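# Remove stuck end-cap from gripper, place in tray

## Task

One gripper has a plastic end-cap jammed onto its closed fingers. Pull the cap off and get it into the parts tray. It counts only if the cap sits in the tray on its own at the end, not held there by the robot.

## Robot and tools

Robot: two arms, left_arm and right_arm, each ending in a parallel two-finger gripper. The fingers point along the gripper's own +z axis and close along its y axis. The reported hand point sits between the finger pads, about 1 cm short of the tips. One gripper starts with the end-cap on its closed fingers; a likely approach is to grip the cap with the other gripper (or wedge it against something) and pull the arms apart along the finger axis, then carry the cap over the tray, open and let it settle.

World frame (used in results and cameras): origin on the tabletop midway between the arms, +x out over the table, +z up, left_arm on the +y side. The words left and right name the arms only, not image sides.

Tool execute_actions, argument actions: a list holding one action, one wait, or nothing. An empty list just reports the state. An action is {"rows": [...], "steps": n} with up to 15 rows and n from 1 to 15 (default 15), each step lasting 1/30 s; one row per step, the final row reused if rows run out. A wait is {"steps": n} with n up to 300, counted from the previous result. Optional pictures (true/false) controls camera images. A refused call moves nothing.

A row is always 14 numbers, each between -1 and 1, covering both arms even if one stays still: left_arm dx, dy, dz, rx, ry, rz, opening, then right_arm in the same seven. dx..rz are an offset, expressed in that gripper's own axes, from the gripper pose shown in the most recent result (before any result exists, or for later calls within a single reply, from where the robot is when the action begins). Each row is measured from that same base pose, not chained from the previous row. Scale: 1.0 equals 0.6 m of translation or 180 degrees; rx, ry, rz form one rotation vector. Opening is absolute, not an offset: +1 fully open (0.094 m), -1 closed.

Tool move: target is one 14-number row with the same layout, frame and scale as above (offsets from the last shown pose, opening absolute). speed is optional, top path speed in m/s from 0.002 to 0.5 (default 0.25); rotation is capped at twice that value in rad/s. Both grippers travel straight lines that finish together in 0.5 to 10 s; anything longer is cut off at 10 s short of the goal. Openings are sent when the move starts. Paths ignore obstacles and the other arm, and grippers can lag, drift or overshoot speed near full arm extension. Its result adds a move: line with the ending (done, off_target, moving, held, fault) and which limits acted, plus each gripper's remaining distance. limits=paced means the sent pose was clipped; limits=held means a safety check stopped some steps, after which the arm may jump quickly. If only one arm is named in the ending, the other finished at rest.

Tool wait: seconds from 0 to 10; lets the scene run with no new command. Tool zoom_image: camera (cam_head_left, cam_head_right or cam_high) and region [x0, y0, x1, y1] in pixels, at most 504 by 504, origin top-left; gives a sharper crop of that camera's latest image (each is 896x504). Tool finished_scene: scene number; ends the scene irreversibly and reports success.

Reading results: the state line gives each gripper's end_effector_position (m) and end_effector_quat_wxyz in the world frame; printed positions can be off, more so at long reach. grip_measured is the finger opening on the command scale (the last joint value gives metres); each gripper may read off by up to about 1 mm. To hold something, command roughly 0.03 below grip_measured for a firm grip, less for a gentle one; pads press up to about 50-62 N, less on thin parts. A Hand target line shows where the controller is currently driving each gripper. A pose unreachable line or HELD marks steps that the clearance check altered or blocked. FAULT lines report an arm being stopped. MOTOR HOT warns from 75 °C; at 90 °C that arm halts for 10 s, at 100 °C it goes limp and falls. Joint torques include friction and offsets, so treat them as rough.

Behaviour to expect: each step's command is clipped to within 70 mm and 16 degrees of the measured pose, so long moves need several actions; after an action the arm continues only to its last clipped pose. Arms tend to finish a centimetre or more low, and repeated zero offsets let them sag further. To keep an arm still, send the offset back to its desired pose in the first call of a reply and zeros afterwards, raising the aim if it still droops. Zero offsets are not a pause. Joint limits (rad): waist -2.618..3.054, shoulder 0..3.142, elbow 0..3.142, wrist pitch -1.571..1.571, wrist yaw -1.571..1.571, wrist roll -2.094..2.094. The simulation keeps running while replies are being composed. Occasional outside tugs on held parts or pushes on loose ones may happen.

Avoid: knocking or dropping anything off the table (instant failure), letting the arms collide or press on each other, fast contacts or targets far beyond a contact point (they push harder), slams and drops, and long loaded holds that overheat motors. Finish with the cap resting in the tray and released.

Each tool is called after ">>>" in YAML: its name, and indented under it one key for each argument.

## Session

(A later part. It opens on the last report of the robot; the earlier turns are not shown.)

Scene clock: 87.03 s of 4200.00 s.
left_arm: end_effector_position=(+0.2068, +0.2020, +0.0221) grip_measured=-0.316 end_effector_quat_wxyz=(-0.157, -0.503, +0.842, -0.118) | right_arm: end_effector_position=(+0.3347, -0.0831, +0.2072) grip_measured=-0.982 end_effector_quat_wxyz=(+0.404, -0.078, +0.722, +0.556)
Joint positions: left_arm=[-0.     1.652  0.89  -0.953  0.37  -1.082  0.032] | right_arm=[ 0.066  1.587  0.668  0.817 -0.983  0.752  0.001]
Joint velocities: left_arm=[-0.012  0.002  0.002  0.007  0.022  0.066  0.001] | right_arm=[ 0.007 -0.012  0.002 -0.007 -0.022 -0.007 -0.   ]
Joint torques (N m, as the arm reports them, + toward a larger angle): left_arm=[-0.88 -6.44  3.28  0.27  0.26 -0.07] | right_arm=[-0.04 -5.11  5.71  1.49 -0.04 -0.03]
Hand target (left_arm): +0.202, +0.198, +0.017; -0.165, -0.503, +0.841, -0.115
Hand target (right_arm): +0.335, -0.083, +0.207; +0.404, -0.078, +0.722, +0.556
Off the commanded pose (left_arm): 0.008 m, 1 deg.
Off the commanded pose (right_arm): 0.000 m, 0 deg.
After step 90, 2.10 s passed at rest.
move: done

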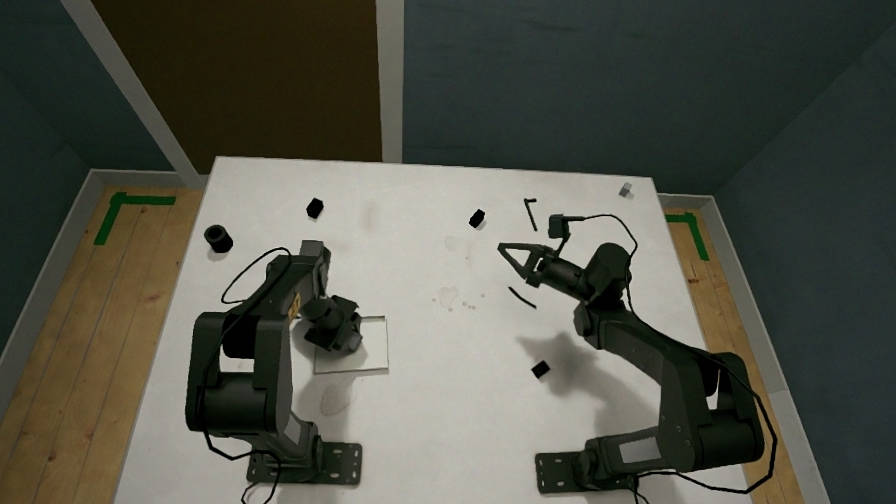

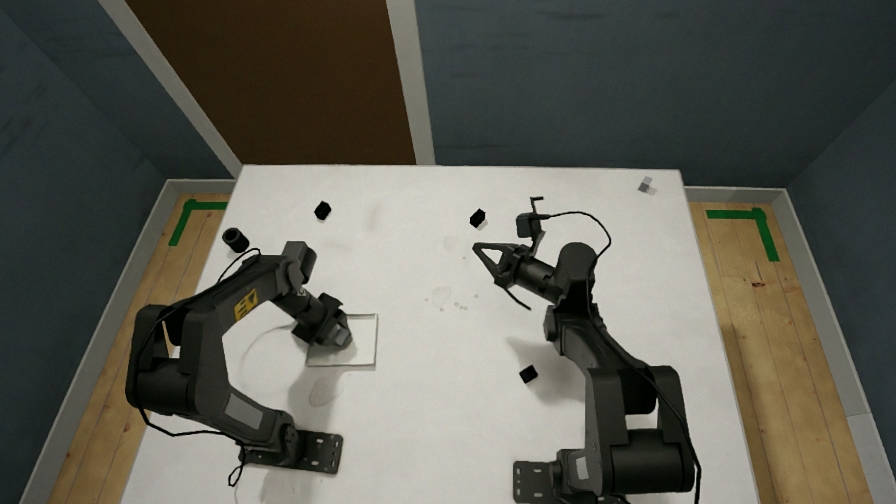

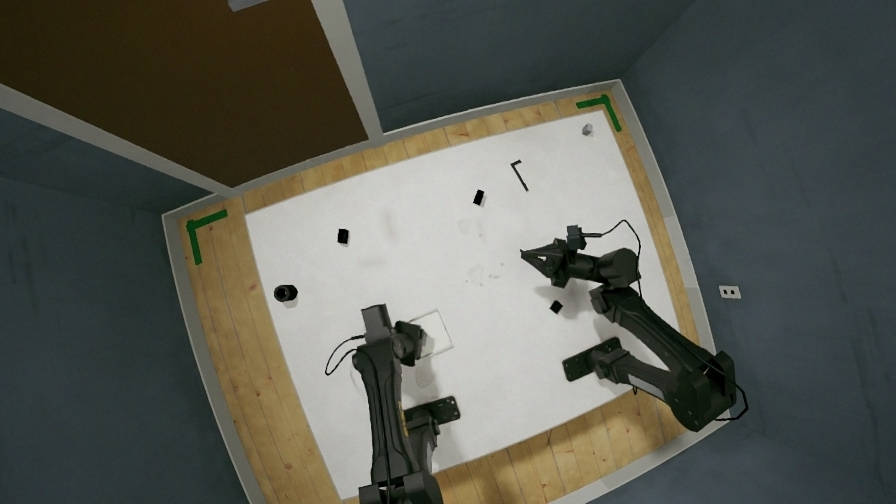

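>>> move:
  target: [0,0.005,0.02,0,0,0,-0.45,0,0,0,0,0,0,-1]
  speed: 0.03

>>> execute_actions:
  actions:
    - {"rows":[[0,0,0,0,0,0,0,0,0,0,0,0,0,-1]],"steps":8}
  pictures: false

>>> move:
  target: [0,0,-0.17,0,0,0,0,0,0,0,0,0,0,-1]

Scene clock: 93.57 s of 4200.00 s.
left_arm: end_effector_position=(+0.2068, +0.2020, +0.0163) grip_measured=-0.316 end_effector_quat_wxyz=(-0.151, -0.502, +0.843, -0.122) | right_arm: end_effector_position=(+0.3347, -0.0831, +0.2072) grip_measured=-0.982 end_effector_quat_wxyz=(+0.404, -0.078, +0.722, +0.556)
Joint positions: left_arm=[-0.     1.652  0.865 -0.915  0.37  -1.083  0.032] | right_arm=[ 0.066  1.587  0.668  0.817 -0.983  0.752  0.001]
Joint velocities: left_arm=[-0.027 -0.012  0.007  0.007  0.051 -0.022 -0.001] | right_arm=[ 0.007 -0.002 -0.002  0.007 -0.037 -0.037 -0.001]
Joint torques (N m, as the arm reports them, + toward a larger angle): left_arm=[-0.79 -6.44  3.2   0.32  0.21 -0.06] | right_arm=[-0.05 -5.1   5.72  1.48 -0.04 -0.04]
Hand target (left_arm): +0.202, +0.199, +0.011; -0.157, -0.503, +0.842, -0.118
Hand target (right_arm): +0.335, -0.083, +0.207; +0.404, -0.078, +0.722, +0.556
Off the commanded pose (left_arm): 0.008 m, 1 deg.
Off the commanded pose (right_arm): 0.000 m, 0 deg.
After step 90, 2.80 s passed at rest.
move: done

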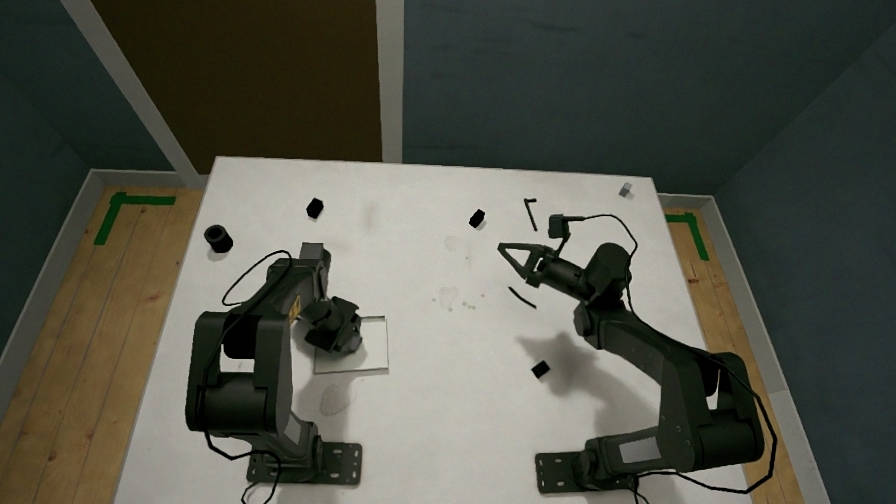

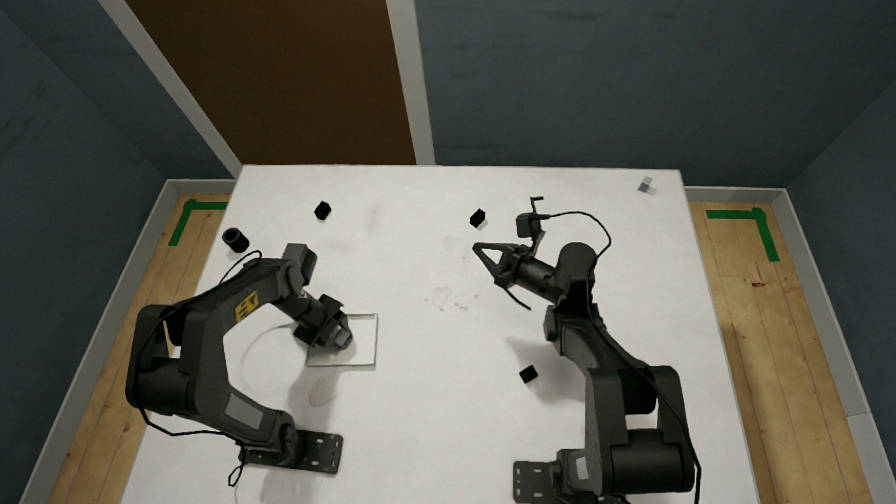

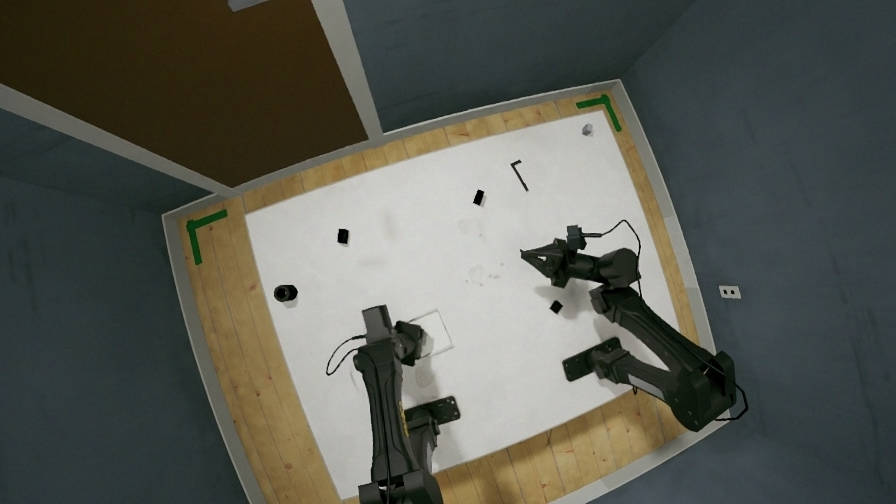

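Scene clock: 93.83 s of 4200.00 s.
left_arm: end_effector_position=(+0.2069, +0.2020, +0.0163) grip_measured=-0.002 end_effector_quat_wxyz=(-0.151, -0.502, +0.843, -0.122) | right_arm: end_effector_position=(+0.3347, -0.0831, +0.2072) grip_measured=-0.982 end_effector_quat_wxyz=(+0.404, -0.078, +0.722, +0.556)
Joint positions: left_arm=[-0.     1.652  0.865 -0.914  0.37  -1.083  0.047] | right_arm=[ 0.066  1.587  0.668  0.817 -0.983  0.752  0.001]
Joint velocities: left_arm=[ 0.022  0.002 -0.002 -0.037  0.007 -0.007 -0.001] | right_arm=[-0.002 -0.002 -0.007 -0.007  0.022 -0.007 -0.001]
Joint torques (N m, as the arm reports them, + toward a larger angle): left_arm=[ 0.04 -7.14  4.72  0.18  0.2   0.03] | right_arm=[-0.06 -5.09  5.68  1.48 -0.04 -0.04]
Hand target (left_arm): +0.207, +0.202, +0.016; -0.151, -0.502, +0.843, -0.122
Hand target (right_arm): +0.335, -0.083, +0.207; +0.404, -0.078, +0.722, +0.556
Off the commanded pose (left_arm): 0.000 m, 0 deg.
Off the commanded pose (right_arm): 0.000 m, 0 deg.
Steps of this call (steps 1 to 8: all 8 steps of this action). Readings (end_effector_position):
1: left_arm (+0.2069, +0.2020, +0.0163) | right_arm (+0.3347, -0.0831, +0.2072)
2: left_arm (+0.2069, +0.2020, +0.0163) | right_arm (+0.3347, -0.0831, +0.2072)
4: left_arm (+0.2069, +0.2020, +0.0163) | right_arm (+0.3347, -0.0831, +0.2072)
8: the state above

Scene clock: 95.23 s of 4200.00 s.
left_arm: end_effector_position=(+0.2167, +0.2338, +0.1033) grip_measured=-0.002 end_effector_quat_wxyz=(-0.161, -0.504, +0.840, -0.119) | right_arm: end_effector_position=(+0.3347, -0.0831, +0.2072) grip_measured=-0.982 end_effector_quat_wxyz=(+0.404, -0.078, +0.722, +0.556)
Joint positions: left_arm=[ 0.126  1.6    1.175 -1.343  0.353 -0.951  0.047] | right_arm=[ 0.066  1.587  0.668  0.817 -0.983  0.752  0.001]
Joint velocities: left_arm=[-0.002 -0.002 -0.002 -0.051  0.066 -0.007 -0.   ] | right_arm=[ 0.012  0.012 -0.012  0.125 -0.022 -0.037  0.001]
Joint torques (N m, as the arm reports them, + toward a larger angle): left_arm=[ 0.89 -7.86  7.55 -0.07  0.12  0.12] | right_arm=[-0.03 -5.1   5.68  1.49 -0.03 -0.03]
Hand target (left_arm): +0.221, +0.238, +0.110; -0.150, -0.503, +0.843, -0.121
Hand target (right_arm): +0.335, -0.083, +0.207; +0.404, -0.078, +0.722, +0.556
Off the commanded pose (left_arm): 0.009 m, 1 deg.
Off the commanded pose (right_arm): 0.000 m, 0 deg.
move: done

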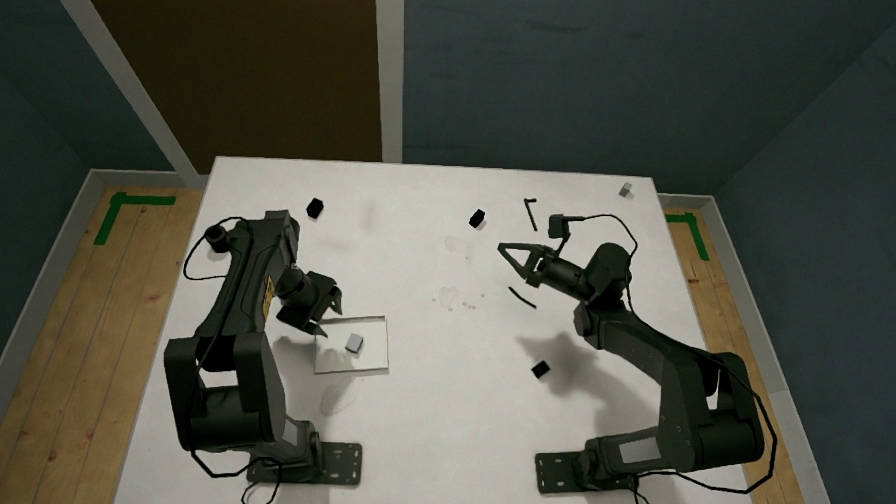

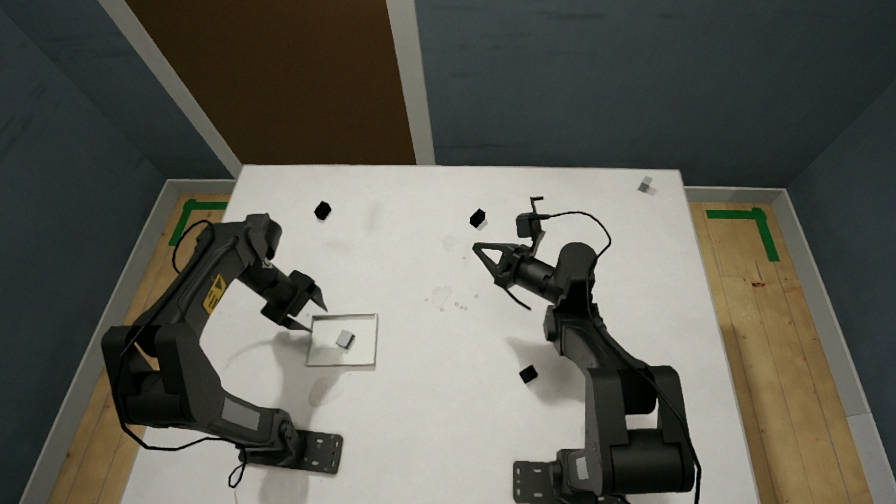

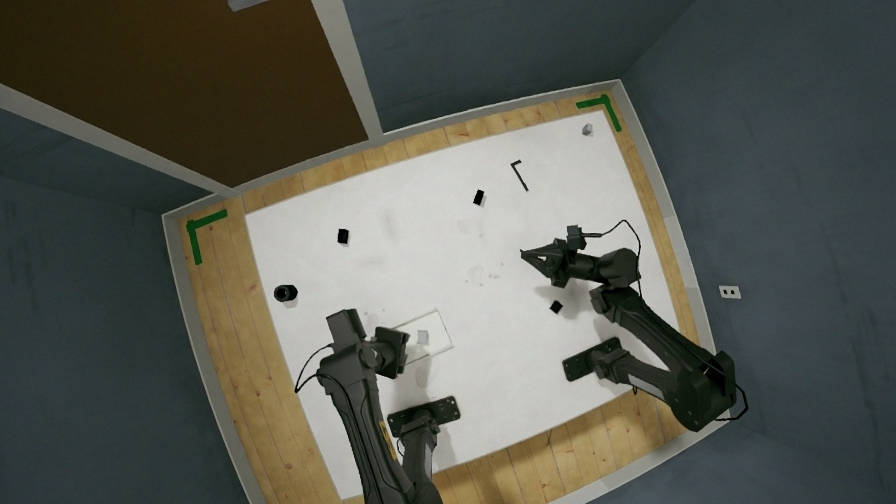

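>>> finished_scene:
  scene: 1

The scene is finished: the task was done.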